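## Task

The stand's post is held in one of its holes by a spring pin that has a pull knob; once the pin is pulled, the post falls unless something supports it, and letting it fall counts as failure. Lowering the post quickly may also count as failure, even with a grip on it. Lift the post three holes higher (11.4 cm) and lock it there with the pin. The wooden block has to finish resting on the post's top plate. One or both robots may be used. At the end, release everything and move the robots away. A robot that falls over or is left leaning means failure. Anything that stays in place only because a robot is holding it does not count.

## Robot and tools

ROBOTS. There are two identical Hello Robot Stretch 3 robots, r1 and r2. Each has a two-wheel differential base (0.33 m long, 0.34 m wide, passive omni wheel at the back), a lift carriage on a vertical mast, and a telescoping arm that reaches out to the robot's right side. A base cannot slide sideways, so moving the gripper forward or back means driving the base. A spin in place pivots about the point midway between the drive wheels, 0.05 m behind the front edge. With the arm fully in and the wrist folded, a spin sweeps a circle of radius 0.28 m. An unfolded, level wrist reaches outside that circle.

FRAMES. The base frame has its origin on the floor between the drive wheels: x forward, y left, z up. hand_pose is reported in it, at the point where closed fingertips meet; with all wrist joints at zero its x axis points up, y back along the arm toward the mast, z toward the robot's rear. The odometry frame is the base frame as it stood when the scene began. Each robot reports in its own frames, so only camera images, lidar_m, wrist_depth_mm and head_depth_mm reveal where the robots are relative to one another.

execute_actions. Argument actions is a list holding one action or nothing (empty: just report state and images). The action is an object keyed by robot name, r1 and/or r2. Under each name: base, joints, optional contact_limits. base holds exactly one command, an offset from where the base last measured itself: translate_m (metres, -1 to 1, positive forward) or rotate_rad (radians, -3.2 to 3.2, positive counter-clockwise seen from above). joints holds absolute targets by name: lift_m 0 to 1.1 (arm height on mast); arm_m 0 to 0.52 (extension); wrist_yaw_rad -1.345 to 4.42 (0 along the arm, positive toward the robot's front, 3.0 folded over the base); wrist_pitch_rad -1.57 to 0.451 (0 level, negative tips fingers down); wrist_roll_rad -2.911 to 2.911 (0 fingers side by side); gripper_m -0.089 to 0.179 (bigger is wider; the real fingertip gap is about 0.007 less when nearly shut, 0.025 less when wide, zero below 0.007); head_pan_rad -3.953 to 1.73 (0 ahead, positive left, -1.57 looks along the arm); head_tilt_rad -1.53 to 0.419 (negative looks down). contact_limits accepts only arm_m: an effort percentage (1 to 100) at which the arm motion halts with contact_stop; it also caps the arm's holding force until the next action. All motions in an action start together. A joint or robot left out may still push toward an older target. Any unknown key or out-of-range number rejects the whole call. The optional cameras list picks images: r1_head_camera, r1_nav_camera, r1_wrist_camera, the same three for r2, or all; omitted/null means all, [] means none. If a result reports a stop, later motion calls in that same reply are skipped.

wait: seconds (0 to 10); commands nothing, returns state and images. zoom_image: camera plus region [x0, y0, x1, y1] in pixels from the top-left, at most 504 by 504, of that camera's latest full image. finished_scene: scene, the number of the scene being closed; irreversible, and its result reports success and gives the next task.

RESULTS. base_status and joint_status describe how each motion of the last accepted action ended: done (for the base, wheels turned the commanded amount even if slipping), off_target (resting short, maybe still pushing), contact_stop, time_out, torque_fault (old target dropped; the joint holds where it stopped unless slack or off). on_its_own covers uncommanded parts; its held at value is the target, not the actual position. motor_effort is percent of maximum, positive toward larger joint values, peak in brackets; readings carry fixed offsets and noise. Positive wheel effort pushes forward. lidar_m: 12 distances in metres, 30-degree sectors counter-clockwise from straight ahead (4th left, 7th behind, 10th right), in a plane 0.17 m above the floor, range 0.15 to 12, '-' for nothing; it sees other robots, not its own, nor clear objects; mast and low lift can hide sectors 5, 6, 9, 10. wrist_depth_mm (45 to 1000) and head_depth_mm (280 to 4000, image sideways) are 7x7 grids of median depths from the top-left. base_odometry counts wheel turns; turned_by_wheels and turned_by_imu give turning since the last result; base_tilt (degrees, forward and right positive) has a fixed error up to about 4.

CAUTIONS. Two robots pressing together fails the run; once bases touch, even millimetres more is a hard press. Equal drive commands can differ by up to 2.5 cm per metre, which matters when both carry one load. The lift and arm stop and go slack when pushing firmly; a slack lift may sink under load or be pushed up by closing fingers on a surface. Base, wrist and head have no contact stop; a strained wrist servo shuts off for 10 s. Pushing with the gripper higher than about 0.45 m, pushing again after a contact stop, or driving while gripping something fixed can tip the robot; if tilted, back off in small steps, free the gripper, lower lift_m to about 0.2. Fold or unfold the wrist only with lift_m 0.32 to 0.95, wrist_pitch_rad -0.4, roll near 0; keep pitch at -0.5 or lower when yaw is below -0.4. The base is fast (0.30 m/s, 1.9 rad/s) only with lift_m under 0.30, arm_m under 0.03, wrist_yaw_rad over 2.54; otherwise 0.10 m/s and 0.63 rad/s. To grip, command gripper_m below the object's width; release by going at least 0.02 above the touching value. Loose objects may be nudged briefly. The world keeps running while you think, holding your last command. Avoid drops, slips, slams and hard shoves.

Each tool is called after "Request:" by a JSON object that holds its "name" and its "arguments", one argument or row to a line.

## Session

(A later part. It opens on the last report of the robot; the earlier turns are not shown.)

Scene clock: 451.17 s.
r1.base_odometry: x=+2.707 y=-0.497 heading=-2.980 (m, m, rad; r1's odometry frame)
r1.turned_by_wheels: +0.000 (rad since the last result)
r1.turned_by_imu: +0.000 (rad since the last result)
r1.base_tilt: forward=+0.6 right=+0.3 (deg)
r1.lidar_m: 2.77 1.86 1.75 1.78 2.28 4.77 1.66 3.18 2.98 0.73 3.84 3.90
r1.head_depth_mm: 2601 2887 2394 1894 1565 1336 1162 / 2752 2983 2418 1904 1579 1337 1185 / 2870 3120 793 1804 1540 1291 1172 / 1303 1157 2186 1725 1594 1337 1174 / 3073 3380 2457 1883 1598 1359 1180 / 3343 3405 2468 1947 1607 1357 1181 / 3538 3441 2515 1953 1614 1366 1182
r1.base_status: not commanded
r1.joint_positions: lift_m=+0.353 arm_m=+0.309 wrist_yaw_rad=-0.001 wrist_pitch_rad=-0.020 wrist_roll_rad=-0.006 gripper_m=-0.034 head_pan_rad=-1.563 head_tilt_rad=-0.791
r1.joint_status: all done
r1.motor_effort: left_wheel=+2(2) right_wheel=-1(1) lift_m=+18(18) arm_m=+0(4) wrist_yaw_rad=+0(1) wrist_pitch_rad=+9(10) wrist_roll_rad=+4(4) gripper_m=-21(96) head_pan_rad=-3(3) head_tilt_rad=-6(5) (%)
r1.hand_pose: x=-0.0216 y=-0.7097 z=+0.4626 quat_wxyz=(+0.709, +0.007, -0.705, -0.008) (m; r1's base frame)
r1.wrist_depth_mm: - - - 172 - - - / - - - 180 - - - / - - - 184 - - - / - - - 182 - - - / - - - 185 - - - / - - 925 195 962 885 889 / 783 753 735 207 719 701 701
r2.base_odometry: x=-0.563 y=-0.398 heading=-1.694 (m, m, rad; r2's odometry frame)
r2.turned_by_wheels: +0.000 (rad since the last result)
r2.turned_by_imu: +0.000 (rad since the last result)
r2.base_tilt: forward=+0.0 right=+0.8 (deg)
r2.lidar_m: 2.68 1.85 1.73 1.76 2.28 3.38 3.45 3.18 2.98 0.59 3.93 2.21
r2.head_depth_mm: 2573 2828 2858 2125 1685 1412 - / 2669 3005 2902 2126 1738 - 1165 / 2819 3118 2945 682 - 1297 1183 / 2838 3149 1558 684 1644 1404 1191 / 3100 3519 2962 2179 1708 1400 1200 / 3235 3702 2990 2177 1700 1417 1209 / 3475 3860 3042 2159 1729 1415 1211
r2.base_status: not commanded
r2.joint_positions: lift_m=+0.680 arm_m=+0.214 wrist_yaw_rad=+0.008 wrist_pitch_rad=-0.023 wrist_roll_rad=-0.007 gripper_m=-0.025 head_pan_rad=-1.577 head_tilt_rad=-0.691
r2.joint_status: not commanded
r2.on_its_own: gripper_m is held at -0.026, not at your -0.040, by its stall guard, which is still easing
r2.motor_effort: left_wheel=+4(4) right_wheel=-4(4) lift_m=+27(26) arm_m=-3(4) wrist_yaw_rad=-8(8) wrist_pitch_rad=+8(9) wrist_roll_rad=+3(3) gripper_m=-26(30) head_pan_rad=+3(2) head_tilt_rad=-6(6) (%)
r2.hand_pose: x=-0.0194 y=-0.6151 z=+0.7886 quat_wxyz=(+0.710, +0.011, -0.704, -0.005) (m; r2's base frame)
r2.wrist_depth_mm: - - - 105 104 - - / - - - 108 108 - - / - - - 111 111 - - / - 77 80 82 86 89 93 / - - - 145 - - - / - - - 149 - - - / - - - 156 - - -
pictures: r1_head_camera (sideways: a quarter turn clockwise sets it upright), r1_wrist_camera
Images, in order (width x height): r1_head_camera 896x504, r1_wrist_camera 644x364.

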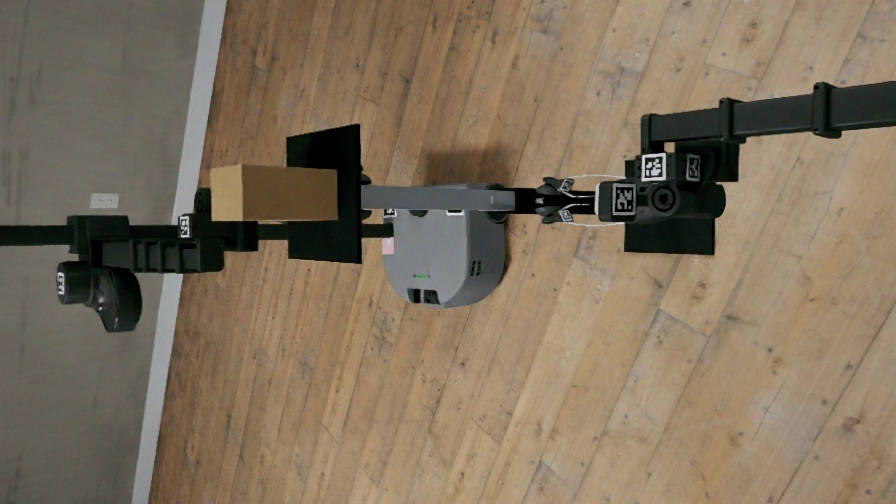

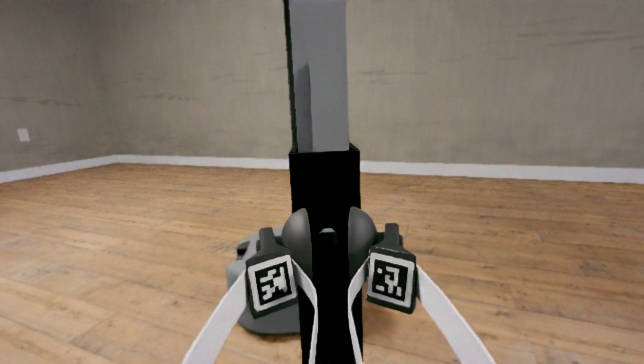

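Request:
{"name": "execute_actions", "arguments": {
  "actions": [
    {"r2": {"joints": {"gripper_m": 0.065}}}
  ],
  "cameras": []
}}

Request:
{"name": "execute_actions", "arguments": {
  "actions": [
    {"r2": {"joints": {"lift_m": 0.70}}}
  ],
  "cameras": ["r2_wrist_camera", "r1_head_camera"]
}}

Scene clock: 479.93 s.
r1.base_odometry: x=+2.707 y=-0.497 heading=-2.980 (m, m, rad; r1's odometry frame)
r1.turned_by_wheels: +0.000 (rad since the last result)
r1.turned_by_imu: +0.000 (rad since the last result)
r1.base_tilt: forward=+0.6 right=+0.3 (deg)
r1.lidar_m: 2.77 1.86 1.75 1.78 2.28 4.78 1.66 3.20 2.98 0.73 3.85 3.90
r1.head_depth_mm: 2623 2873 2391 1889 1567 1335 1164 / 2760 2974 2394 1903 1577 1340 1192 / 2882 3108 781 1802 1542 1293 1170 / 1307 1159 2186 1721 1593 1340 1174 / 3073 3388 2452 1888 1599 1359 1178 / 3342 3388 2479 1943 1598 1362 1183 / 3514 3432 2495 1967 1609 1367 1187
r1.base_status: not commanded
r1.joint_positions: lift_m=+0.353 arm_m=+0.309 wrist_yaw_rad=-0.001 wrist_pitch_rad=-0.020 wrist_roll_rad=-0.006 gripper_m=-0.031 head_pan_rad=-1.563 head_tilt_rad=-0.791
r1.joint_status: not commanded
r1.motor_effort: left_wheel=+2(2) right_wheel=-2(1) lift_m=+18(18) arm_m=+0(0) wrist_yaw_rad=+1(0) wrist_pitch_rad=+9(9) wrist_roll_rad=+4(4) gripper_m=-20(20) head_pan_rad=-3(3) head_tilt_rad=-5(6) (%)
r1.hand_pose: x=-0.0216 y=-0.7097 z=+0.4626 quat_wxyz=(+0.709, +0.007, -0.705, -0.008) (m; r1's base frame)
r1.wrist_depth_mm: - - - 172 - - - / - - - 178 - - - / - - - 184 - - - / - - - 182 - - - / - - - 186 - - - / - - 919 196 954 914 871 / 776 773 724 207 719 721 699
r2.base_odometry: x=-0.563 y=-0.398 heading=-1.694 (m, m, rad; r2's odometry frame)
r2.turned_by_wheels: +0.000 (rad since the last result)
r2.turned_by_imu: -0.002 (rad since the last result)
r2.base_tilt: forward=+0.0 right=+0.8 (deg)
r2.lidar_m: 2.69 1.85 1.73 1.76 2.28 3.38 3.47 3.23 2.98 0.59 3.93 2.21
r2.head_depth_mm: 2559 2818 2882 2115 1684 1424 - / 2683 2966 2943 2138 1743 - 1164 / 2788 3105 2941 684 1793 1312 1182 / 2816 3216 1562 687 1647 1399 1187 / 3101 3482 2966 2155 1703 1411 1195 / 3228 3742 2963 2179 1706 1422 1199 / 3463 3852 3040 2191 1718 1413 1207
r2.base_status: not commanded
r2.joint_positions: lift_m=+0.680 arm_m=+0.214 wrist_yaw_rad=+0.002 wrist_pitch_rad=-0.023 wrist_roll_rad=-0.007 gripper_m=+0.065 head_pan_rad=-1.577 head_tilt_rad=-0.691
r2.joint_status: all done
r2.motor_effort: left_wheel=+2(4) right_wheel=-2(4) lift_m=+27(26) arm_m=-3(3) wrist_yaw_rad=-2(9) wrist_pitch_rad=+8(9) wrist_roll_rad=+3(4) gripper_m=+1(90) head_pan_rad=+2(3) head_tilt_rad=-5(6) (%)
r2.hand_pose: x=-0.0209 y=-0.6149 z=+0.7885 quat_wxyz=(+0.710, +0.009, -0.704, -0.008) (m; r2's base frame)
r2.wrist_depth_mm: - - - 106 107 - - / - - - 109 110 - - / - - - 112 199 - - / - 78 80 83 86 89 93 / - - - 147 - - - / - - - 152 - - - / - - - 157 - - -
pictures: none
No camera images: the call's "cameras" was empty. Leave "cameras" out to get every camera's image.

Scene clock: 480.87 s.
r1.base_odometry: x=+2.707 y=-0.497 heading=-2.980 (m, m, rad; r1's odometry frame)
r1.turned_by_wheels: +0.000 (rad since the last result)
r1.turned_by_imu: +0.000 (rad since the last result)
r1.base_tilt: forward=+0.6 right=+0.3 (deg)
r1.lidar_m: 2.78 1.86 1.75 1.78 2.28 4.78 1.65 3.19 2.98 0.73 3.85 3.90
r1.head_depth_mm: 2626 2877 2401 1894 1572 1334 1164 / 2741 2962 2379 1913 1580 1340 1186 / 2877 3061 781 1805 1541 1288 1170 / 1285 1099 2182 1725 1594 1341 1180 / 3068 3386 2458 1880 1598 1356 1176 / 3312 3442 2479 1948 1603 1361 1180 / 3536 3484 2493 1948 1618 1360 1184
r1.base_status: not commanded
r1.joint_positions: lift_m=+0.353 arm_m=+0.309 wrist_yaw_rad=-0.001 wrist_pitch_rad=-0.020 wrist_roll_rad=-0.006 gripper_m=-0.031 head_pan_rad=-1.563 head_tilt_rad=-0.791
r1.joint_status: not commanded
r1.motor_effort: left_wheel=+2(2) right_wheel=-1(1) lift_m=+18(18) arm_m=+0(0) wrist_yaw_rad=+0(0) wrist_pitch_rad=+9(9) wrist_roll_rad=+4(4) gripper_m=-20(20) head_pan_rad=-3(3) head_tilt_rad=-6(5) (%)
r1.hand_pose: x=-0.0216 y=-0.7097 z=+0.4626 quat_wxyz=(+0.709, +0.007, -0.705, -0.008) (m; r1's base frame)
r1.wrist_depth_mm: - - - 173 - - - / - - - 178 - - - / - - - 184 - - - / - - - 183 - - - / - - - 184 - - - / - - 927 196 979 901 890 / 792 767 713 206 718 715 694
r2.base_odometry: x=-0.563 y=-0.398 heading=-1.694 (m, m, rad; r2's odometry frame)
r2.turned_by_wheels: +0.000 (rad since the last result)
r2.turned_by_imu: +0.000 (rad since the last result)
r2.base_tilt: forward=+0.0 right=+0.8 (deg)
r2.lidar_m: 2.69 1.84 1.73 1.77 2.28 3.38 3.46 3.20 2.98 0.59 3.96 2.21
r2.head_depth_mm: 2530 2799 2932 2117 1683 1423 - / 2642 2952 2913 2121 1780 1327 1190 / 2778 3095 2921 684 - 1329 1190 / 2844 3206 1558 685 1663 1412 1184 / 3072 3526 2929 2155 1700 1409 1200 / 3215 3665 2991 2169 1724 1412 1201 / 3451 3821 3014 2190 1726 1403 1203
r2.base_status: not commanded
r2.joint_positions: lift_m=+0.700 arm_m=+0.214 wrist_yaw_rad=+0.002 wrist_pitch_rad=-0.023 wrist_roll_rad=-0.007 gripper_m=+0.065 head_pan_rad=-1.577 head_tilt_rad=-0.691
r2.joint_status: all done
r2.motor_effort: left_wheel=+2(2) right_wheel=-2(2) lift_m=+26(29) arm_m=-2(2) wrist_yaw_rad=-3(2) wrist_pitch_rad=+8(8) wrist_roll_rad=+3(4) gripper_m=+0(1) head_pan_rad=+2(2) head_tilt_rad=-6(6) (%)
r2.hand_pose: x=-0.0209 y=-0.6149 z=+0.8085 quat_wxyz=(+0.710, +0.009, -0.704, -0.008) (m; r2's base frame)
r2.wrist_depth_mm: - - - 106 107 - - / - - - 110 110 - - / - - - 112 - - - / - - 158 116 147 - - / - 98 100 101 103 106 - / - - 80 80 80 81 78 / - - - 157 - - -
pictures: r1_head_camera (sideways: a quarter turn clockwise sets it upright), r2_wrist_camera
Images, in order (width x height): r1_head_camera 896x504, r2_wrist_camera 644x364.

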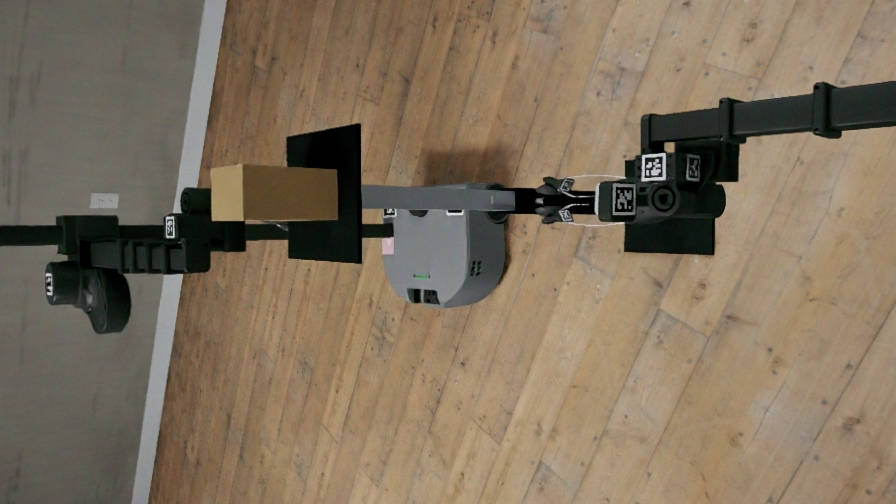

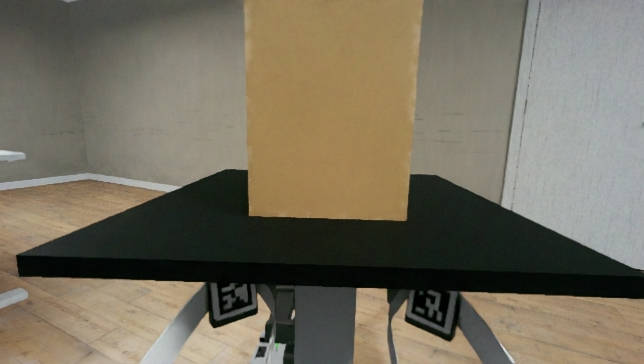

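Request:
{"name": "execute_actions", "arguments": {
  "actions": [
    {"r2": {"joints": {"lift_m": 0.706}}}
  ],
  "cameras": []
}}

Request:
{"name": "execute_actions", "arguments": {
  "actions": [
    {"r2": {"joints": {"lift_m": 0.711}}}
  ],
  "cameras": ["r2_wrist_camera"]
}}

Scene clock: 489.27 s.
r1.base_odometry: x=+2.707 y=-0.497 heading=-2.980 (m, m, rad; r1's odometry frame)
r1.turned_by_wheels: +0.000 (rad since the last result)
r1.turned_by_imu: +0.000 (rad since the last result)
r1.base_tilt: forward=+0.6 right=+0.3 (deg)
r1.lidar_m: 2.78 1.86 1.76 1.78 2.28 4.77 1.66 3.19 2.98 0.73 3.85 3.90
r1.head_depth_mm: 2638 2882 2400 1888 1570 1334 1160 / 2734 2966 2390 1900 1578 1341 1185 / 2890 3094 782 1808 1534 1291 1170 / 1281 1384 2189 1732 1596 1342 1174 / 3052 3357 2464 1876 1597 1361 1181 / 3314 3420 2476 1942 1607 1360 1182 / 3532 3438 2477 1949 1614 1365 1186
r1.base_status: not commanded
r1.joint_positions: lift_m=+0.353 arm_m=+0.309 wrist_yaw_rad=-0.001 wrist_pitch_rad=-0.020 wrist_roll_rad=-0.006 gripper_m=-0.031 head_pan_rad=-1.563 head_tilt_rad=-0.791
r1.joint_status: not commanded
r1.motor_effort: left_wheel=+2(2) right_wheel=-1(1) lift_m=+18(18) arm_m=+0(0) wrist_yaw_rad=+0(0) wrist_pitch_rad=+9(9) wrist_roll_rad=+4(4) gripper_m=-20(20) head_pan_rad=-3(3) head_tilt_rad=-6(5) (%)
r1.hand_pose: x=-0.0216 y=-0.7097 z=+0.4626 quat_wxyz=(+0.709, +0.007, -0.705, -0.008) (m; r1's base frame)
r1.wrist_depth_mm: - - - 172 - - - / - - - 179 - - - / - - - 184 - - - / - - - 182 - - - / - - - 185 - - - / - - 933 197 975 913 897 / 787 752 725 206 735 714 688
r2.base_odometry: x=-0.563 y=-0.398 heading=-1.694 (m, m, rad; r2's odometry frame)
r2.turned_by_wheels: +0.000 (rad since the last result)
r2.turned_by_imu: -0.001 (rad since the last result)
r2.base_tilt: forward=+0.0 right=+0.7 (deg)
r2.lidar_m: 2.69 1.85 1.73 1.77 2.27 3.39 3.44 3.20 2.98 0.59 3.93 2.21
r2.head_depth_mm: 2574 2841 2888 2113 1693 1429 - / 2657 2965 2948 2142 1800 1332 1187 / 2788 3116 2950 684 - 1332 1186 / 2836 3260 1557 685 1631 1385 1187 / 3081 3540 2937 2170 1700 1403 1202 / 3259 3701 2944 2171 1710 1406 1204 / 3511 3890 3001 2202 1713 1419 1203
r2.base_status: not commanded
r2.joint_positions: lift_m=+0.706 arm_m=+0.214 wrist_yaw_rad=+0.002 wrist_pitch_rad=-0.023 wrist_roll_rad=-0.007 gripper_m=+0.065 head_pan_rad=-1.577 head_tilt_rad=-0.691
r2.joint_status: all done
r2.motor_effort: left_wheel=+3(2) right_wheel=-2(2) lift_m=+27(26) arm_m=-3(3) wrist_yaw_rad=-3(3) wrist_pitch_rad=+8(8) wrist_roll_rad=+3(3) gripper_m=+1(0) head_pan_rad=+2(3) head_tilt_rad=-6(6) (%)
r2.hand_pose: x=-0.0209 y=-0.6149 z=+0.8145 quat_wxyz=(+0.710, +0.009, -0.704, -0.008) (m; r2's base frame)
r2.wrist_depth_mm: - - - 106 107 - - / - - - 109 110 - - / - - - 113 - - - / - - 188 116 172 - - / - 115 117 118 118 124 - / - 84 83 81 81 83 84 / - - - 157 - - -
pictures: none
No camera images: the call's "cameras" was empty. Leave "cameras" out to get every camera's image.

Scene clock: 489.87 s.
r1.base_odometry: x=+2.707 y=-0.497 heading=-2.980 (m, m, rad; r1's odometry frame)
r1.turned_by_wheels: +0.000 (rad since the last result)
r1.turned_by_imu: +0.000 (rad since the last result)
r1.base_tilt: forward=+0.6 right=+0.3 (deg)
r1.lidar_m: 2.78 1.86 1.76 1.78 2.27 4.76 1.66 3.20 2.98 0.73 3.86 3.90
r1.head_depth_mm: 2634 2889 2382 1889 1566 1335 1164 / 2769 2998 2400 1910 1577 1343 1189 / 2876 3014 783 1805 1536 1287 1171 / 1280 1047 2189 1729 1584 1343 1174 / 3076 3384 2459 1874 1595 1360 1175 / 3340 3423 2461 1943 1597 1359 1183 / 3483 3425 2491 1952 1610 1368 1183
r1.base_status: not commanded
r1.joint_positions: lift_m=+0.353 arm_m=+0.309 wrist_yaw_rad=-0.001 wrist_pitch_rad=-0.020 wrist_roll_rad=-0.006 gripper_m=-0.031 head_pan_rad=-1.563 head_tilt_rad=-0.791
r1.joint_status: not commanded
r1.motor_effort: left_wheel=+2(2) right_wheel=-1(1) lift_m=+18(18) arm_m=+0(0) wrist_yaw_rad=+1(0) wrist_pitch_rad=+9(8) wrist_roll_rad=+4(4) gripper_m=-20(19) head_pan_rad=-3(3) head_tilt_rad=-6(6) (%)
r1.hand_pose: x=-0.0216 y=-0.7097 z=+0.4626 quat_wxyz=(+0.709, +0.007, -0.705, -0.008) (m; r1's base frame)
r1.wrist_depth_mm: - - - 173 - - - / - - - 179 - - - / - - - 183 - - - / - - - 182 - - - / - - - 185 - - - / - - 902 196 904 916 897 / 790 770 718 205 734 725 711
r2.base_odometry: x=-0.563 y=-0.398 heading=-1.694 (m, m, rad; r2's odometry frame)
r2.turned_by_wheels: +0.000 (rad since the last result)
r2.turned_by_imu: +0.000 (rad since the last result)
r2.base_tilt: forward=+0.0 right=+0.8 (deg)
r2.lidar_m: 2.69 1.85 1.73 1.76 2.28 3.37 3.46 3.20 2.98 0.59 3.96 2.21
r2.head_depth_mm: 2553 2832 2857 2119 1684 1437 - / 2703 3026 2887 2135 1796 1326 1193 / 2806 3136 2947 683 - 1344 1182 / 2825 3203 1560 687 1646 1386 1187 / 3069 3458 2989 2177 1697 1409 1200 / 3254 3718 2977 2175 1702 1405 1204 / 3448 3890 2989 2172 1710 1416 1206
r2.base_status: not commanded
r2.joint_positions: lift_m=+0.711 arm_m=+0.214 wrist_yaw_rad=+0.002 wrist_pitch_rad=-0.028 wrist_roll_rad=-0.007 gripper_m=+0.065 head_pan_rad=-1.577 head_tilt_rad=-0.691
r2.joint_status: all done
r2.motor_effort: left_wheel=+3(2) right_wheel=-1(2) lift_m=+27(28) arm_m=-2(3) wrist_yaw_rad=-3(3) wrist_pitch_rad=+10(11) wrist_roll_rad=+3(3) gripper_m=+0(0) head_pan_rad=+3(2) head_tilt_rad=-6(6) (%)
r2.hand_pose: x=-0.0209 y=-0.6148 z=+0.8180 quat_wxyz=(+0.710, +0.011, -0.704, -0.010) (m; r2's base frame)
r2.wrist_depth_mm: - - - 106 106 - - / - - - 109 109 - - / - - - 113 - - - / - - 200 116 186 - - / - 137 120 118 119 147 - / - 86 87 87 89 90 105 / - - - 157 - - -
pictures: r2_wrist_camera
Images, in order (width x height): r2_wrist_camera 644x364.

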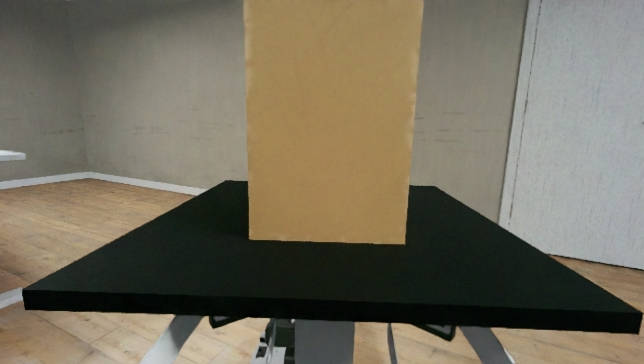

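Request:
{"name": "execute_actions", "arguments": {
  "actions": [
    {"r2": {"joints": {"gripper_m": -0.02}}}
  ],
  "cameras": []
}}

Request:
{"name": "execute_actions", "arguments": {
  "actions": [
    {"r2": {"joints": {"lift_m": 0.716}}}
  ],
  "cameras": ["r2_wrist_camera", "r1_wrist_camera"]
}}

Scene clock: 500.63 s.
r1.base_odometry: x=+2.707 y=-0.497 heading=-2.980 (m, m, rad; r1's odometry frame)
r1.turned_by_wheels: +0.000 (rad since the last result)
r1.turned_by_imu: +0.000 (rad since the last result)
r1.base_tilt: forward=+0.5 right=+0.3 (deg)
r1.lidar_m: 2.78 1.86 1.75 1.78 2.27 4.77 1.66 3.19 2.97 0.73 3.86 3.89
r1.head_depth_mm: 2619 2887 2397 1898 1567 1340 1164 / 2738 2969 2389 1901 1572 1344 1185 / 2849 3039 792 1801 1545 1287 1170 / 1278 1068 2182 1716 1588 1340 1179 / 3048 3352 2467 1885 1599 1359 1179 / 3367 3431 2469 1952 1597 1367 1184 / 3541 3434 2510 1942 1607 1370 1184
r1.base_status: not commanded
r1.joint_positions: lift_m=+0.353 arm_m=+0.309 wrist_yaw_rad=-0.001 wrist_pitch_rad=-0.020 wrist_roll_rad=-0.006 gripper_m=-0.031 head_pan_rad=-1.563 head_tilt_rad=-0.791
r1.joint_status: not commanded
r1.motor_effort: left_wheel=+2(1) right_wheel=-1(1) lift_m=+18(18) arm_m=+0(0) wrist_yaw_rad=+0(1) wrist_pitch_rad=+9(9) wrist_roll_rad=+4(4) gripper_m=-20(20) head_pan_rad=-3(3) head_tilt_rad=-5(5) (%)
r1.hand_pose: x=-0.0216 y=-0.7097 z=+0.4626 quat_wxyz=(+0.709, +0.007, -0.705, -0.008) (m; r1's base frame)
r1.wrist_depth_mm: - - - 172 - - - / - - - 177 - - - / - - - 183 - - - / - - - 182 - - - / - - - 185 - - - / - - 960 196 - 896 891 / 781 751 723 204 722 709 690
r2.base_odometry: x=-0.563 y=-0.398 heading=-1.694 (m, m, rad; r2's odometry frame)
r2.turned_by_wheels: +0.000 (rad since the last result)
r2.turned_by_imu: -0.001 (rad since the last result)
r2.base_tilt: forward=+0.0 right=+0.8 (deg)
r2.lidar_m: 2.68 1.85 1.74 1.76 2.28 3.38 3.45 3.20 2.99 0.59 3.95 2.21
r2.head_depth_mm: 2545 2856 2901 2126 1681 1427 - / 2709 2962 2895 2142 1790 1328 1189 / 2791 3120 2915 682 - 1336 1181 / 2834 3197 1545 685 1648 1379 1189 / 3099 3429 2978 2153 1706 1408 1196 / 3217 3624 2967 2185 1725 1419 1203 / 3430 3896 2982 2177 1702 1416 1208
r2.base_status: not commanded
r2.joint_positions: lift_m=+0.711 arm_m=+0.214 wrist_yaw_rad=+0.008 wrist_pitch_rad=-0.029 wrist_roll_rad=-0.007 gripper_m=-0.019 head_pan_rad=-1.577 head_tilt_rad=-0.691
r2.joint_status: all done
r2.motor_effort: left_wheel=+4(4) right_wheel=-4(4) lift_m=+27(27) arm_m=-3(2) wrist_yaw_rad=-8(8) wrist_pitch_rad=+10(10) wrist_roll_rad=+4(4) gripper_m=-24(100) head_pan_rad=+2(2) head_tilt_rad=-6(6) (%)
r2.hand_pose: x=-0.0195 y=-0.6147 z=+0.8179 quat_wxyz=(+0.710, +0.013, -0.704, -0.008) (m; r2's base frame)
r2.wrist_depth_mm: - - - 104 104 - - / - - - 107 108 - - / - - - 111 111 - - / - - 200 114 115 - - / - 137 118 117 118 147 - / - 86 87 88 89 90 98 / - - - 155 - - -
pictures: none
No camera images: the call's "cameras" was empty. Leave "cameras" out to get every camera's image.

Scene clock: 501.23 s.
r1.base_odometry: x=+2.707 y=-0.497 heading=-2.980 (m, m, rad; r1's odometry frame)
r1.turned_by_wheels: +0.000 (rad since the last result)
r1.turned_by_imu: +0.000 (rad since the last result)
r1.base_tilt: forward=+0.6 right=+0.3 (deg)
r1.lidar_m: 2.78 1.85 1.76 1.79 2.27 4.77 1.66 3.21 2.98 0.73 3.89 3.91
r1.head_depth_mm: 2631 2896 2393 1887 1568 1335 1164 / 2770 2985 2411 1905 1574 1341 1190 / 2882 3020 794 1798 1545 1294 1170 / 1280 1000 2194 1729 1594 1340 1171 / 3060 3370 2448 1876 1594 1357 1179 / 3324 3439 2476 1940 1606 1362 1183 / 3521 3459 2494 1962 1615 1364 1187
r1.base_status: not commanded
r1.joint_positions: lift_m=+0.353 arm_m=+0.309 wrist_yaw_rad=-0.001 wrist_pitch_rad=-0.020 wrist_roll_rad=-0.006 gripper_m=-0.031 head_pan_rad=-1.563 head_tilt_rad=-0.791
r1.joint_status: not commanded
r1.motor_effort: left_wheel=+3(2) right_wheel=+0(1) lift_m=+18(18) arm_m=+0(0) wrist_yaw_rad=+1(0) wrist_pitch_rad=+9(9) wrist_roll_rad=+4(4) gripper_m=-20(20) head_pan_rad=-3(3) head_tilt_rad=-5(6) (%)
r1.hand_pose: x=-0.0216 y=-0.7097 z=+0.4626 quat_wxyz=(+0.709, +0.007, -0.705, -0.008) (m; r1's base frame)
r1.wrist_depth_mm: - - - 172 - - - / - - - 178 - - - / - - - 184 - - - / - - - 182 - - - / - - - 184 - - - / - - 927 196 966 894 900 / 789 746 718 205 721 711 721
r2.base_odometry: x=-0.563 y=-0.398 heading=-1.694 (m, m, rad; r2's odometry frame)
r2.turned_by_wheels: +0.000 (rad since the last result)
r2.turned_by_imu: +0.000 (rad since the last result)
r2.base_tilt: forward=+0.0 right=+0.8 (deg)
r2.lidar_m: 2.69 1.85 1.73 1.76 2.28 3.39 3.45 3.21 2.99 0.59 3.96 2.21
r2.head_depth_mm: 2603 2867 2888 2121 1678 1440 - / 2681 2984 2909 2134 1787 1319 1184 / 2801 3142 2905 681 - 1333 1179 / 2858 3228 1569 685 1644 1384 1186 / 3097 3471 2966 2158 1706 1410 1200 / 3236 3687 2987 2180 1709 1414 1200 / 3460 3905 2960 2197 1716 1418 1206
r2.base_status: not commanded
r2.joint_positions: lift_m=+0.716 arm_m=+0.214 wrist_yaw_rad=+0.008 wrist_pitch_rad=-0.045 wrist_roll_rad=-0.007 gripper_m=-0.016 head_pan_rad=-1.577 head_tilt_rad=-0.691
r2.joint_status: all done
r2.motor_effort: left_wheel=+4(4) right_wheel=-4(4) lift_m=+30(29) arm_m=-3(4) wrist_yaw_rad=-9(9) wrist_pitch_rad=+16(17) wrist_roll_rad=+4(3) gripper_m=-24(25) head_pan_rad=+2(2) head_tilt_rad=-5(6) (%)
r2.hand_pose: x=-0.0194 y=-0.6143 z=+0.8187 quat_wxyz=(+0.710, +0.019, -0.704, -0.013) (m; r2's base frame)
r2.wrist_depth_mm: - - - 103 102 - - / - - - 106 107 - - / - - - 110 110 - - / - - 198 114 114 - - / - 139 119 117 118 148 - / - 88 89 90 92 93 - / - - - 155 - 79 79
pictures: r1_wrist_camera, r2_wrist_camera
Images, in order (width x height): r1_wrist_camera 644x364, r2_wrist_camera 644x364.

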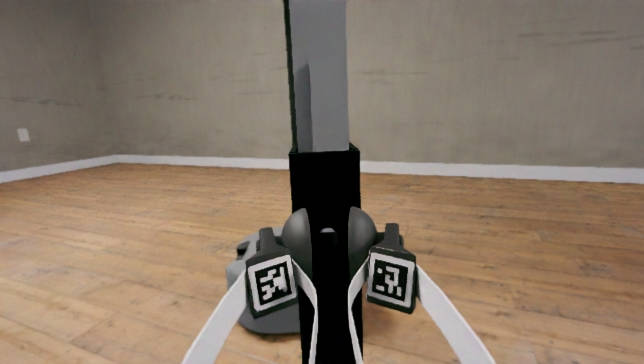

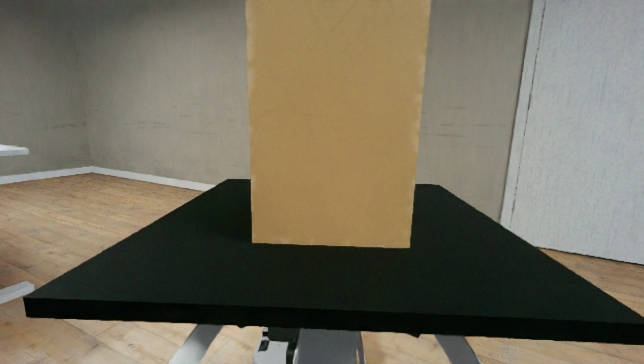

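Request:
{"name": "execute_actions", "arguments": {
  "actions": [
    {"r2": {"joints": {"lift_m": 0.722}}}
  ],
  "cameras": []
}}

Request:
{"name": "execute_actions", "arguments": {
  "actions": [
    {"r2": {"joints": {"lift_m": 0.728}}}
  ],
  "cameras": ["r1_wrist_camera"]
}}

Scene clock: 507.93 s.
r1.base_odometry: x=+2.707 y=-0.497 heading=-2.980 (m, m, rad; r1's odometry frame)
r1.turned_by_wheels: +0.000 (rad since the last result)
r1.turned_by_imu: +0.000 (rad since the last result)
r1.base_tilt: forward=+0.6 right=+0.2 (deg)
r1.lidar_m: 2.78 1.86 1.75 1.79 2.28 4.76 1.66 3.18 2.98 0.73 3.86 3.90
r1.head_depth_mm: 2646 2900 2393 1886 1570 1340 1161 / 2740 2944 2398 1893 1574 1343 1186 / 2877 3017 795 1799 1537 1287 1170 / 1275 1001 2186 1716 1588 1342 1177 / 3085 3356 2445 1897 1604 1362 1176 / 3302 3402 2478 1946 1597 1361 1180 / 3528 3413 2482 1961 1603 1367 1186
r1.base_status: not commanded
r1.joint_positions: lift_m=+0.353 arm_m=+0.309 wrist_yaw_rad=-0.001 wrist_pitch_rad=-0.020 wrist_roll_rad=-0.006 gripper_m=-0.031 head_pan_rad=-1.563 head_tilt_rad=-0.791
r1.joint_status: not commanded
r1.motor_effort: left_wheel=+2(2) right_wheel=-1(1) lift_m=+18(18) arm_m=+0(1) wrist_yaw_rad=+1(0) wrist_pitch_rad=+9(9) wrist_roll_rad=+4(4) gripper_m=-20(20) head_pan_rad=-3(3) head_tilt_rad=-5(5) (%)
r1.hand_pose: x=-0.0216 y=-0.7097 z=+0.4626 quat_wxyz=(+0.709, +0.007, -0.705, -0.008) (m; r1's base frame)
r1.wrist_depth_mm: - - - 172 - - - / - - - 178 - - - / - - - 184 - - - / - - - 183 - - - / - - - 187 - - - / - - 927 196 990 913 894 / 778 773 724 204 716 720 689
r2.base_odometry: x=-0.563 y=-0.398 heading=-1.694 (m, m, rad; r2's odometry frame)
r2.turned_by_wheels: +0.000 (rad since the last result)
r2.turned_by_imu: -0.001 (rad since the last result)
r2.base_tilt: forward=+0.1 right=+0.8 (deg)
r2.lidar_m: 2.69 1.85 1.73 1.76 2.29 3.39 3.44 3.21 2.98 0.59 3.95 2.21
r2.head_depth_mm: 2537 2823 2870 2112 1699 1452 - / 2640 2974 2937 2158 1787 1331 1197 / 2811 3091 2911 685 - 1325 1180 / 2805 3210 1545 687 1649 1388 1187 / 3102 3446 2918 2163 1717 1412 1197 / 3271 3648 2996 2167 1714 1409 1205 / 3379 3838 2963 2185 1710 1412 1209
r2.base_status: not commanded
r2.joint_positions: lift_m=+0.721 arm_m=+0.214 wrist_yaw_rad=+0.008 wrist_pitch_rad=-0.066 wrist_roll_rad=-0.007 gripper_m=-0.013 head_pan_rad=-1.577 head_tilt_rad=-0.691
r2.joint_status: all done
r2.on_its_own: gripper_m is held at -0.014, not at your -0.020, by its stall guard, which is not easing now
r2.motor_effort: left_wheel=+4(4) right_wheel=-4(4) lift_m=+31(29) arm_m=-2(3) wrist_yaw_rad=-8(9) wrist_pitch_rad=+23(24) wrist_roll_rad=+3(4) gripper_m=-22(22) head_pan_rad=+3(3) head_tilt_rad=-6(5) (%)
r2.hand_pose: x=-0.0195 y=-0.6134 z=+0.8192 quat_wxyz=(+0.709, +0.027, -0.704, -0.021) (m; r2's base frame)
r2.wrist_depth_mm: - - - 102 102 - - / - - - 106 106 - - / - - - 109 110 - - / - - 194 113 115 - - / - 154 120 117 118 149 - / - 91 92 93 94 95 - / - - 989 158 81 81 82
pictures: none
No camera images: the call's "cameras" was empty. Leave "cameras" out to get every camera's image.

Scene clock: 508.57 s.
r1.base_odometry: x=+2.707 y=-0.497 heading=-2.980 (m, m, rad; r1's odometry frame)
r1.turned_by_wheels: +0.000 (rad since the last result)
r1.turned_by_imu: +0.000 (rad since the last result)
r1.base_tilt: forward=+0.6 right=+0.3 (deg)
r1.lidar_m: 2.78 1.86 1.76 1.78 2.28 4.78 1.66 3.20 2.98 0.73 3.88 3.91
r1.head_depth_mm: 2627 2877 2397 1891 1570 1338 1161 / 2751 2977 2404 1900 1570 1343 1191 / 2881 3009 793 1798 1542 1294 1171 / 1268 1023 2187 1725 1587 1343 1178 / 3075 3374 2450 1870 1598 1357 1178 / 3305 3389 2468 1939 1603 1367 1180 / 3559 3416 2498 1965 1616 1363 1183
r1.base_status: not commanded
r1.joint_positions: lift_m=+0.353 arm_m=+0.309 wrist_yaw_rad=-0.001 wrist_pitch_rad=-0.020 wrist_roll_rad=-0.006 gripper_m=-0.031 head_pan_rad=-1.563 head_tilt_rad=-0.791
r1.joint_status: not commanded
r1.motor_effort: left_wheel=+2(2) right_wheel=-1(1) lift_m=+18(18) arm_m=+0(0) wrist_yaw_rad=+0(1) wrist_pitch_rad=+9(9) wrist_roll_rad=+4(4) gripper_m=-20(20) head_pan_rad=-3(3) head_tilt_rad=-5(6) (%)
r1.hand_pose: x=-0.0216 y=-0.7097 z=+0.4626 quat_wxyz=(+0.709, +0.007, -0.705, -0.008) (m; r1's base frame)
r1.wrist_depth_mm: - - - 172 - - - / - - - 178 - - - / - - - 184 - - - / - - - 181 - - - / - - - 185 - - - / - - 938 196 959 901 891 / 774 749 728 205 727 717 713
r2.base_odometry: x=-0.563 y=-0.398 heading=-1.694 (m, m, rad; r2's odometry frame)
r2.turned_by_wheels: +0.000 (rad since the last result)
r2.turned_by_imu: +0.000 (rad since the last result)
r2.base_tilt: forward=+0.0 right=+0.8 (deg)
r2.lidar_m: 2.69 1.85 1.73 1.76 2.27 3.39 3.45 3.21 2.98 0.59 3.96 2.21
r2.head_depth_mm: 2542 2817 2893 2138 1704 1466 - / 2676 3043 2906 2142 - 1349 1185 / 2798 3106 2900 683 - 1335 1177 / 2863 3232 1553 688 1648 1388 1186 / 3049 3482 2949 2177 1702 1414 1201 / 3270 3658 2965 2182 1720 1412 1199 / 3432 3821 3021 2190 1726 1424 1206
r2.base_status: not commanded
r2.joint_positions: lift_m=+0.727 arm_m=+0.214 wrist_yaw_rad=+0.008 wrist_pitch_rad=-0.087 wrist_roll_rad=-0.007 gripper_m=-0.013 head_pan_rad=-1.577 head_tilt_rad=-0.691
r2.joint_status: all done
r2.on_its_own: gripper_m is held at -0.014, not at your -0.020, by its stall guard, which is not easing now
r2.motor_effort: left_wheel=+5(4) right_wheel=-4(4) lift_m=+32(33) arm_m=-3(3) wrist_yaw_rad=-9(8) wrist_pitch_rad=+31(31) wrist_roll_rad=+3(4) gripper_m=-22(22) head_pan_rad=+2(3) head_tilt_rad=-5(6) (%)
r2.hand_pose: x=-0.0195 y=-0.6125 z=+0.8198 quat_wxyz=(+0.709, +0.034, -0.704, -0.028) (m; r2's base frame)
r2.wrist_depth_mm: - - - 101 101 - - / - - - 105 105 - - / - - - 109 110 - - / - - 192 114 115 - - / - - 122 118 119 150 - / - 94 95 96 97 99 - / - - 948 83 83 84 81
pictures: r1_wrist_camera
Images, in order (width x height): r1_wrist_camera 644x364.

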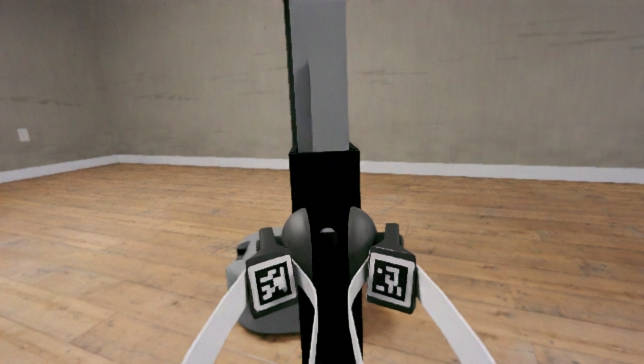

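Request:
{"name": "execute_actions", "arguments": {
  "actions": [
    {"r1": {"joints": {"arm_m": 0.294}}}
  ],
  "cameras": ["r1_wrist_camera", "r1_head_camera"]
}}

Request:
{"name": "zoom_image", "arguments": {
  "camera": "r1_head_camera",
  "region": [480, 140, 660, 260]
}}

Scene clock: 521.80 s.
r1.base_odometry: x=+2.707 y=-0.497 heading=-2.980 (m, m, rad; r1's odometry frame)
r1.turned_by_wheels: +0.000 (rad since the last result)
r1.turned_by_imu: +0.000 (rad since the last result)
r1.base_tilt: forward=+0.6 right=+0.2 (deg)
r1.lidar_m: 2.78 1.86 1.76 1.79 2.28 4.79 1.66 3.17 2.98 0.73 3.84 3.88
r1.head_depth_mm: 2611 2905 2398 1892 1566 1331 1163 / 2738 3000 2406 1920 1576 1364 1187 / 2864 3007 794 1808 1543 - 1172 / 1270 1007 2189 1729 1592 1342 1174 / 3076 3415 2459 1885 1597 1354 1181 / 3303 3425 2480 1947 1601 1363 1183 / 3550 3448 2484 1961 1609 1366 1189
r1.base_status: not commanded
r1.joint_positions: lift_m=+0.353 arm_m=+0.294 wrist_yaw_rad=-0.001 wrist_pitch_rad=-0.017 wrist_roll_rad=-0.006 gripper_m=-0.031 head_pan_rad=-1.563 head_tilt_rad=-0.791
r1.joint_status: all done
r1.motor_effort: left_wheel=+2(2) right_wheel=-1(1) lift_m=+18(18) arm_m=-3(7) wrist_yaw_rad=+1(1) wrist_pitch_rad=+7(9) wrist_roll_rad=+4(4) gripper_m=-18(20) head_pan_rad=-3(3) head_tilt_rad=-5(6) (%)
r1.hand_pose: x=-0.0216 y=-0.6950 z=+0.4635 quat_wxyz=(+0.709, +0.006, -0.705, -0.006) (m; r1's base frame)
r1.wrist_depth_mm: - - - 185 - - - / - - - 193 - - - / - - - 872 - - - / - - - 198 - - - / - - - 199 - - - / - - 936 214 - 893 907 / 796 767 751 679 720 721 716
r2.base_odometry: x=-0.563 y=-0.398 heading=-1.694 (m, m, rad; r2's odometry frame)
r2.turned_by_wheels: +0.000 (rad since the last result)
r2.turned_by_imu: -0.001 (rad since the last result)
r2.base_tilt: forward=+0.0 right=+0.8 (deg)
r2.lidar_m: 2.68 1.85 1.73 1.76 2.27 3.38 3.47 3.20 2.98 0.59 3.94 2.21
r2.head_depth_mm: 2538 2830 2828 2125 1711 1468 - / 2669 2955 2921 2139 - 1350 1190 / 2828 3112 2926 683 - 1334 1176 / 2828 3268 1561 688 1655 1384 1191 / 3065 3464 2961 2175 1706 1412 1196 / 3192 3688 2981 2166 1707 1414 1199 / 3460 3850 2979 2178 1739 1410 1207
r2.base_status: not commanded
r2.joint_positions: lift_m=+0.727 arm_m=+0.214 wrist_yaw_rad=+0.008 wrist_pitch_rad=-0.087 wrist_roll_rad=-0.007 gripper_m=-0.013 head_pan_rad=-1.577 head_tilt_rad=-0.691
r2.joint_status: not commanded
r2.on_its_own: gripper_m is held at -0.014, not at your -0.020, by its stall guard, which is not easing now
r2.motor_effort: left_wheel=+5(4) right_wheel=-4(4) lift_m=+32(32) arm_m=-3(4) wrist_yaw_rad=-8(8) wrist_pitch_rad=+30(31) wrist_roll_rad=+3(3) gripper_m=-22(22) head_pan_rad=+2(2) head_tilt_rad=-6(5) (%)
r2.hand_pose: x=-0.0195 y=-0.6125 z=+0.8198 quat_wxyz=(+0.709, +0.034, -0.704, -0.028) (m; r2's base frame)
r2.wrist_depth_mm: - - - 101 101 - - / - - - 105 105 - - / - - - 109 110 - - / - - 192 114 115 - - / - - 122 118 119 150 - / - 94 95 96 97 98 - / - - 955 83 83 83 81
pictures: r1_head_camera (sideways: a quarter turn clockwise sets it upright), r1_wrist_camera
Images, in order (width x height): r1_head_camera 896x504, r1_wrist_camera 644x364.

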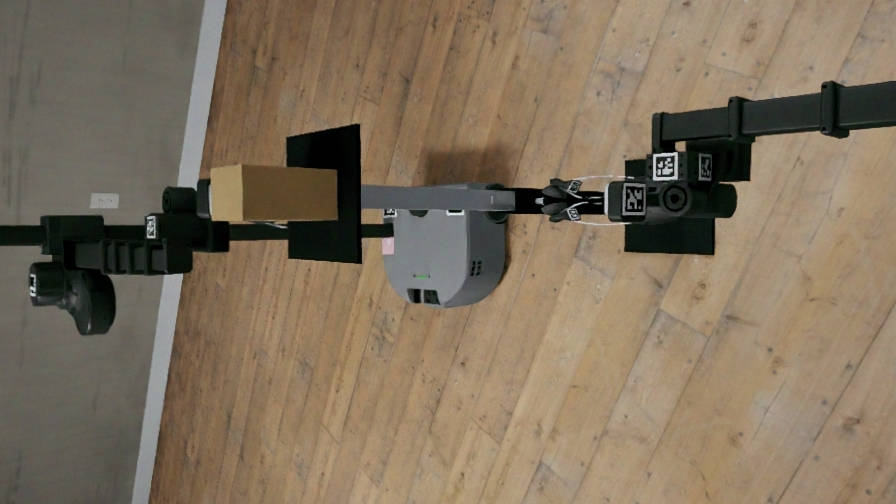

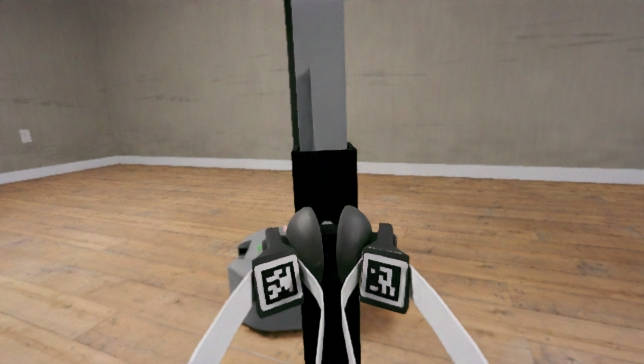

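Region (480, 140, 660, 260) of r1_head_camera's 896x504 image, scaled by 2.800, with more detail than that image has.

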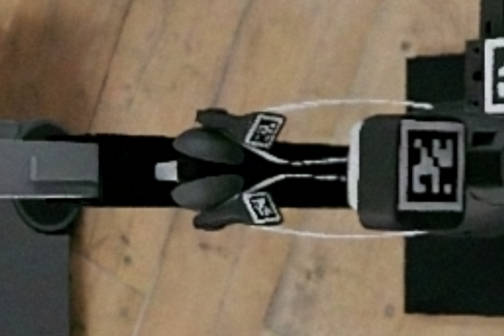

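Request:
{"name": "execute_actions", "arguments": {
  "actions": [
    {"r1": {"joints": {"gripper_m": 0.06}}, "r2": {"joints": {"lift_m": 0.734}}}
  ],
  "cameras": []
}}

Request:
{"name": "execute_actions", "arguments": {
  "actions": [
    {"r1": {"joints": {"arm_m": 0.313}}, "r2": {"joints": {"lift_m": 0.740}}}
  ],
  "cameras": ["r1_wrist_camera", "r1_head_camera"]
}}

Request:
{"name": "zoom_image", "arguments": {
  "camera": "r1_head_camera",
  "region": [480, 140, 660, 260]
}}

Scene clock: 590.90 s.
r1.base_odometry: x=+2.707 y=-0.497 heading=-2.980 (m, m, rad; r1's odometry frame)
r1.turned_by_wheels: +0.000 (rad since the last result)
r1.turned_by_imu: +0.000 (rad since the last result)
r1.base_tilt: forward=+0.6 right=+0.2 (deg)
r1.lidar_m: 2.77 1.86 1.76 1.78 2.28 4.76 1.66 3.19 2.98 0.73 3.88 3.91
r1.head_depth_mm: 2614 2891 2385 1894 1562 1341 1159 / 2739 2993 2392 1915 1577 1370 1187 / 2882 2994 793 1806 1505 - 1171 / 1255 1514 2190 1724 1588 1336 1174 / 3090 3362 2485 1882 1600 1356 1179 / 3329 3411 2472 1942 1603 1363 1184 / 3536 3421 2474 1961 1613 1365 1186
r1.base_status: not commanded
r1.joint_positions: lift_m=+0.353 arm_m=+0.294 wrist_yaw_rad=-0.001 wrist_pitch_rad=-0.019 wrist_roll_rad=-0.006 gripper_m=+0.060 head_pan_rad=-1.563 head_tilt_rad=-0.791
r1.joint_status: all done
r1.motor_effort: left_wheel=+2(2) right_wheel=-1(1) lift_m=+18(18) arm_m=-3(3) wrist_yaw_rad=+0(1) wrist_pitch_rad=+8(8) wrist_roll_rad=+4(4) gripper_m=+0(80) head_pan_rad=-3(3) head_tilt_rad=-5(6) (%)
r1.hand_pose: x=-0.0216 y=-0.6950 z=+0.4630 quat_wxyz=(+0.709, +0.007, -0.705, -0.007) (m; r1's base frame)
r1.wrist_depth_mm: - - - 186 - - - / - - - 906 - - - / - - - 899 - - - / - - - 196 - - - / - - - 202 - - - / - - - 216 892 905 891 / 779 773 729 224 720 718 703
r2.base_odometry: x=-0.563 y=-0.398 heading=-1.694 (m, m, rad; r2's odometry frame)
r2.turned_by_wheels: +0.000 (rad since the last result)
r2.turned_by_imu: -0.001 (rad since the last result)
r2.base_tilt: forward=+0.0 right=+0.8 (deg)
r2.lidar_m: 2.68 1.85 1.74 1.77 2.28 3.38 3.45 3.20 2.98 0.59 3.92 2.21
r2.head_depth_mm: 2561 2820 2883 2117 1731 - - / 2697 3028 2899 2117 - 1368 1194 / 2815 3123 2923 681 - 1328 1184 / 2822 3210 1556 685 1643 1366 1186 / 3054 3470 2941 2165 1712 1401 1200 / 3229 3718 2975 2188 1707 1414 1199 / 3370 3839 3019 2179 1718 1420 1205
r2.base_status: not commanded
r2.joint_positions: lift_m=+0.733 arm_m=+0.214 wrist_yaw_rad=+0.008 wrist_pitch_rad=-0.108 wrist_roll_rad=-0.007 gripper_m=-0.013 head_pan_rad=-1.577 head_tilt_rad=-0.691
r2.joint_status: all done
r2.on_its_own: gripper_m is held at -0.014, not at your -0.020, by its stall guard, which is not easing now; wrist_pitch_rad is at rest, and its effort (+37) is outside its rest range (-20 to +32)
r2.motor_effort: left_wheel=+4(4) right_wheel=-4(4) lift_m=+33(34) arm_m=-2(3) wrist_yaw_rad=-9(8) wrist_pitch_rad=+37(38) wrist_roll_rad=+3(4) gripper_m=-21(21) head_pan_rad=+2(2) head_tilt_rad=-5(6) (%)
r2.hand_pose: x=-0.0195 y=-0.6115 z=+0.8206 quat_wxyz=(+0.709, +0.041, -0.703, -0.035) (m; r2's base frame)
r2.wrist_depth_mm: - - - 100 100 - - / - - - 104 104 - - / - - - 109 110 - - / - - 191 114 115 - - / - - 125 119 120 152 - / - 97 98 98 100 101 - / - - 85 85 86 83 84
pictures: none
No camera images: the call's "cameras" was empty. Leave "cameras" out to get every camera's image.

Scene clock: 591.93 s.
r1.base_odometry: x=+2.707 y=-0.497 heading=-2.980 (m, m, rad; r1's odometry frame)
r1.turned_by_wheels: +0.000 (rad since the last result)
r1.turned_by_imu: +0.000 (rad since the last result)
r1.base_tilt: forward=+0.7 right=+0.2 (deg)
r1.lidar_m: 2.79 1.86 1.75 1.78 2.28 4.78 1.66 3.20 2.98 0.73 3.88 3.90
r1.head_depth_mm: 2613 2906 2396 1902 1568 1340 1164 / 2746 2981 2388 1905 1578 1341 1189 / 2854 3005 790 1800 1524 1290 1173 / 1258 978 2191 1719 1597 1345 1174 / 3075 3377 2459 1884 1599 1359 1179 / 3339 3397 2474 1948 1606 1363 1184 / 3513 3452 2484 1951 1608 1367 1188
r1.base_status: not commanded
r1.joint_positions: lift_m=+0.353 arm_m=+0.313 wrist_yaw_rad=-0.001 wrist_pitch_rad=-0.019 wrist_roll_rad=-0.006 gripper_m=+0.060 head_pan_rad=-1.563 head_tilt_rad=-0.791
r1.joint_status: all done
r1.motor_effort: left_wheel=+2(2) right_wheel=-2(1) lift_m=+18(18) arm_m=+4(5) wrist_yaw_rad=+0(1) wrist_pitch_rad=+8(8) wrist_roll_rad=+4(4) gripper_m=+0(0) head_pan_rad=-3(3) head_tilt_rad=-5(5) (%)
r1.hand_pose: x=-0.0216 y=-0.7134 z=+0.4629 quat_wxyz=(+0.709, +0.007, -0.705, -0.007) (m; r1's base frame)
r1.wrist_depth_mm: - - - 169 - - - / - - - 173 - - - / - - - 179 - - - / - - - 177 - - - / - - - 182 - - - / - - - 193 885 933 878 / 773 771 717 202 711 720 704
r2.base_odometry: x=-0.563 y=-0.398 heading=-1.694 (m, m, rad; r2's odometry frame)
r2.turned_by_wheels: +0.000 (rad since the last result)
r2.turned_by_imu: +0.000 (rad since the last result)
r2.base_tilt: forward=+0.0 right=+0.8 (deg)
r2.lidar_m: 2.69 1.85 1.73 1.76 2.28 3.37 3.44 3.21 2.99 0.59 3.96 2.21
r2.head_depth_mm: 2564 2791 2851 2146 1735 - - / 2700 2956 2919 2139 - 1359 1191 / 2816 3151 2911 680 - 1340 1183 / 2830 3184 1557 682 1637 1362 1189 / 3068 3479 2952 2162 1696 1409 1195 / 3236 3692 2959 2170 1712 1413 1203 / 3376 3843 2995 2197 1714 1414 1207
r2.base_status: not commanded
r2.joint_positions: lift_m=+0.739 arm_m=+0.214 wrist_yaw_rad=+0.008 wrist_pitch_rad=-0.122 wrist_roll_rad=-0.007 gripper_m=-0.013 head_pan_rad=-1.577 head_tilt_rad=-0.691
r2.joint_status: all done
r2.on_its_own: gripper_m is held at -0.014, not at your -0.020, by its stall guard, which is not easing now; wrist_pitch_rad is at rest, and its effort (+42) is outside its rest range (-20 to +32)
r2.motor_effort: left_wheel=+4(4) right_wheel=-5(5) lift_m=+34(34) arm_m=-3(3) wrist_yaw_rad=-9(9) wrist_pitch_rad=+42(43) wrist_roll_rad=+4(3) gripper_m=-21(22) head_pan_rad=+2(2) head_tilt_rad=-6(5) (%)
r2.hand_pose: x=-0.0195 y=-0.6108 z=+0.8230 quat_wxyz=(+0.709, +0.046, -0.703, -0.040) (m; r2's base frame)
r2.wrist_depth_mm: - - - 99 99 - - / - - - 104 104 - - / - - - 109 109 - - / - - 189 114 115 - - / - - 126 119 121 151 - / - 98 99 101 101 103 - / - - 86 87 84 84 85
pictures: r1_head_camera (sideways: a quarter turn clockwise sets it upright), r1_wrist_camera
Images, in order (width x height): r1_head_camera 896x504, r1_wrist_camera 644x364.

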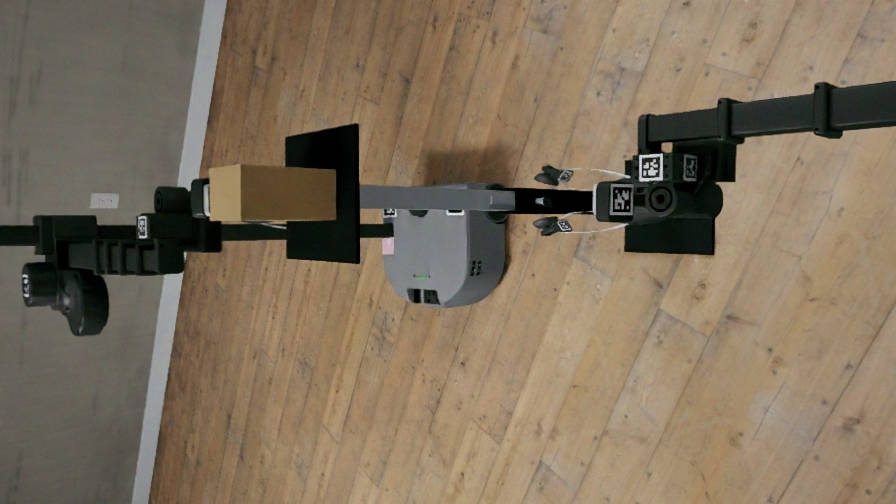

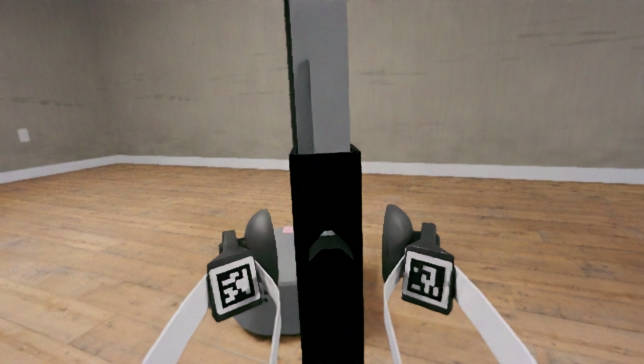

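Region (480, 140, 660, 260) of r1_head_camera's 896x504 image, scaled by 2.800, with more detail than that image has.

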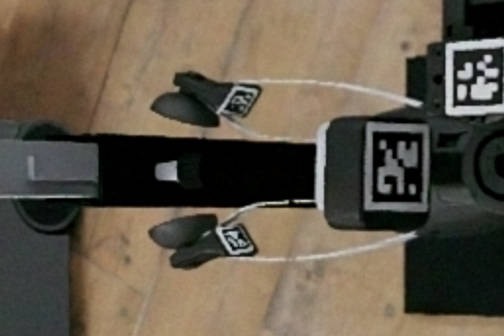

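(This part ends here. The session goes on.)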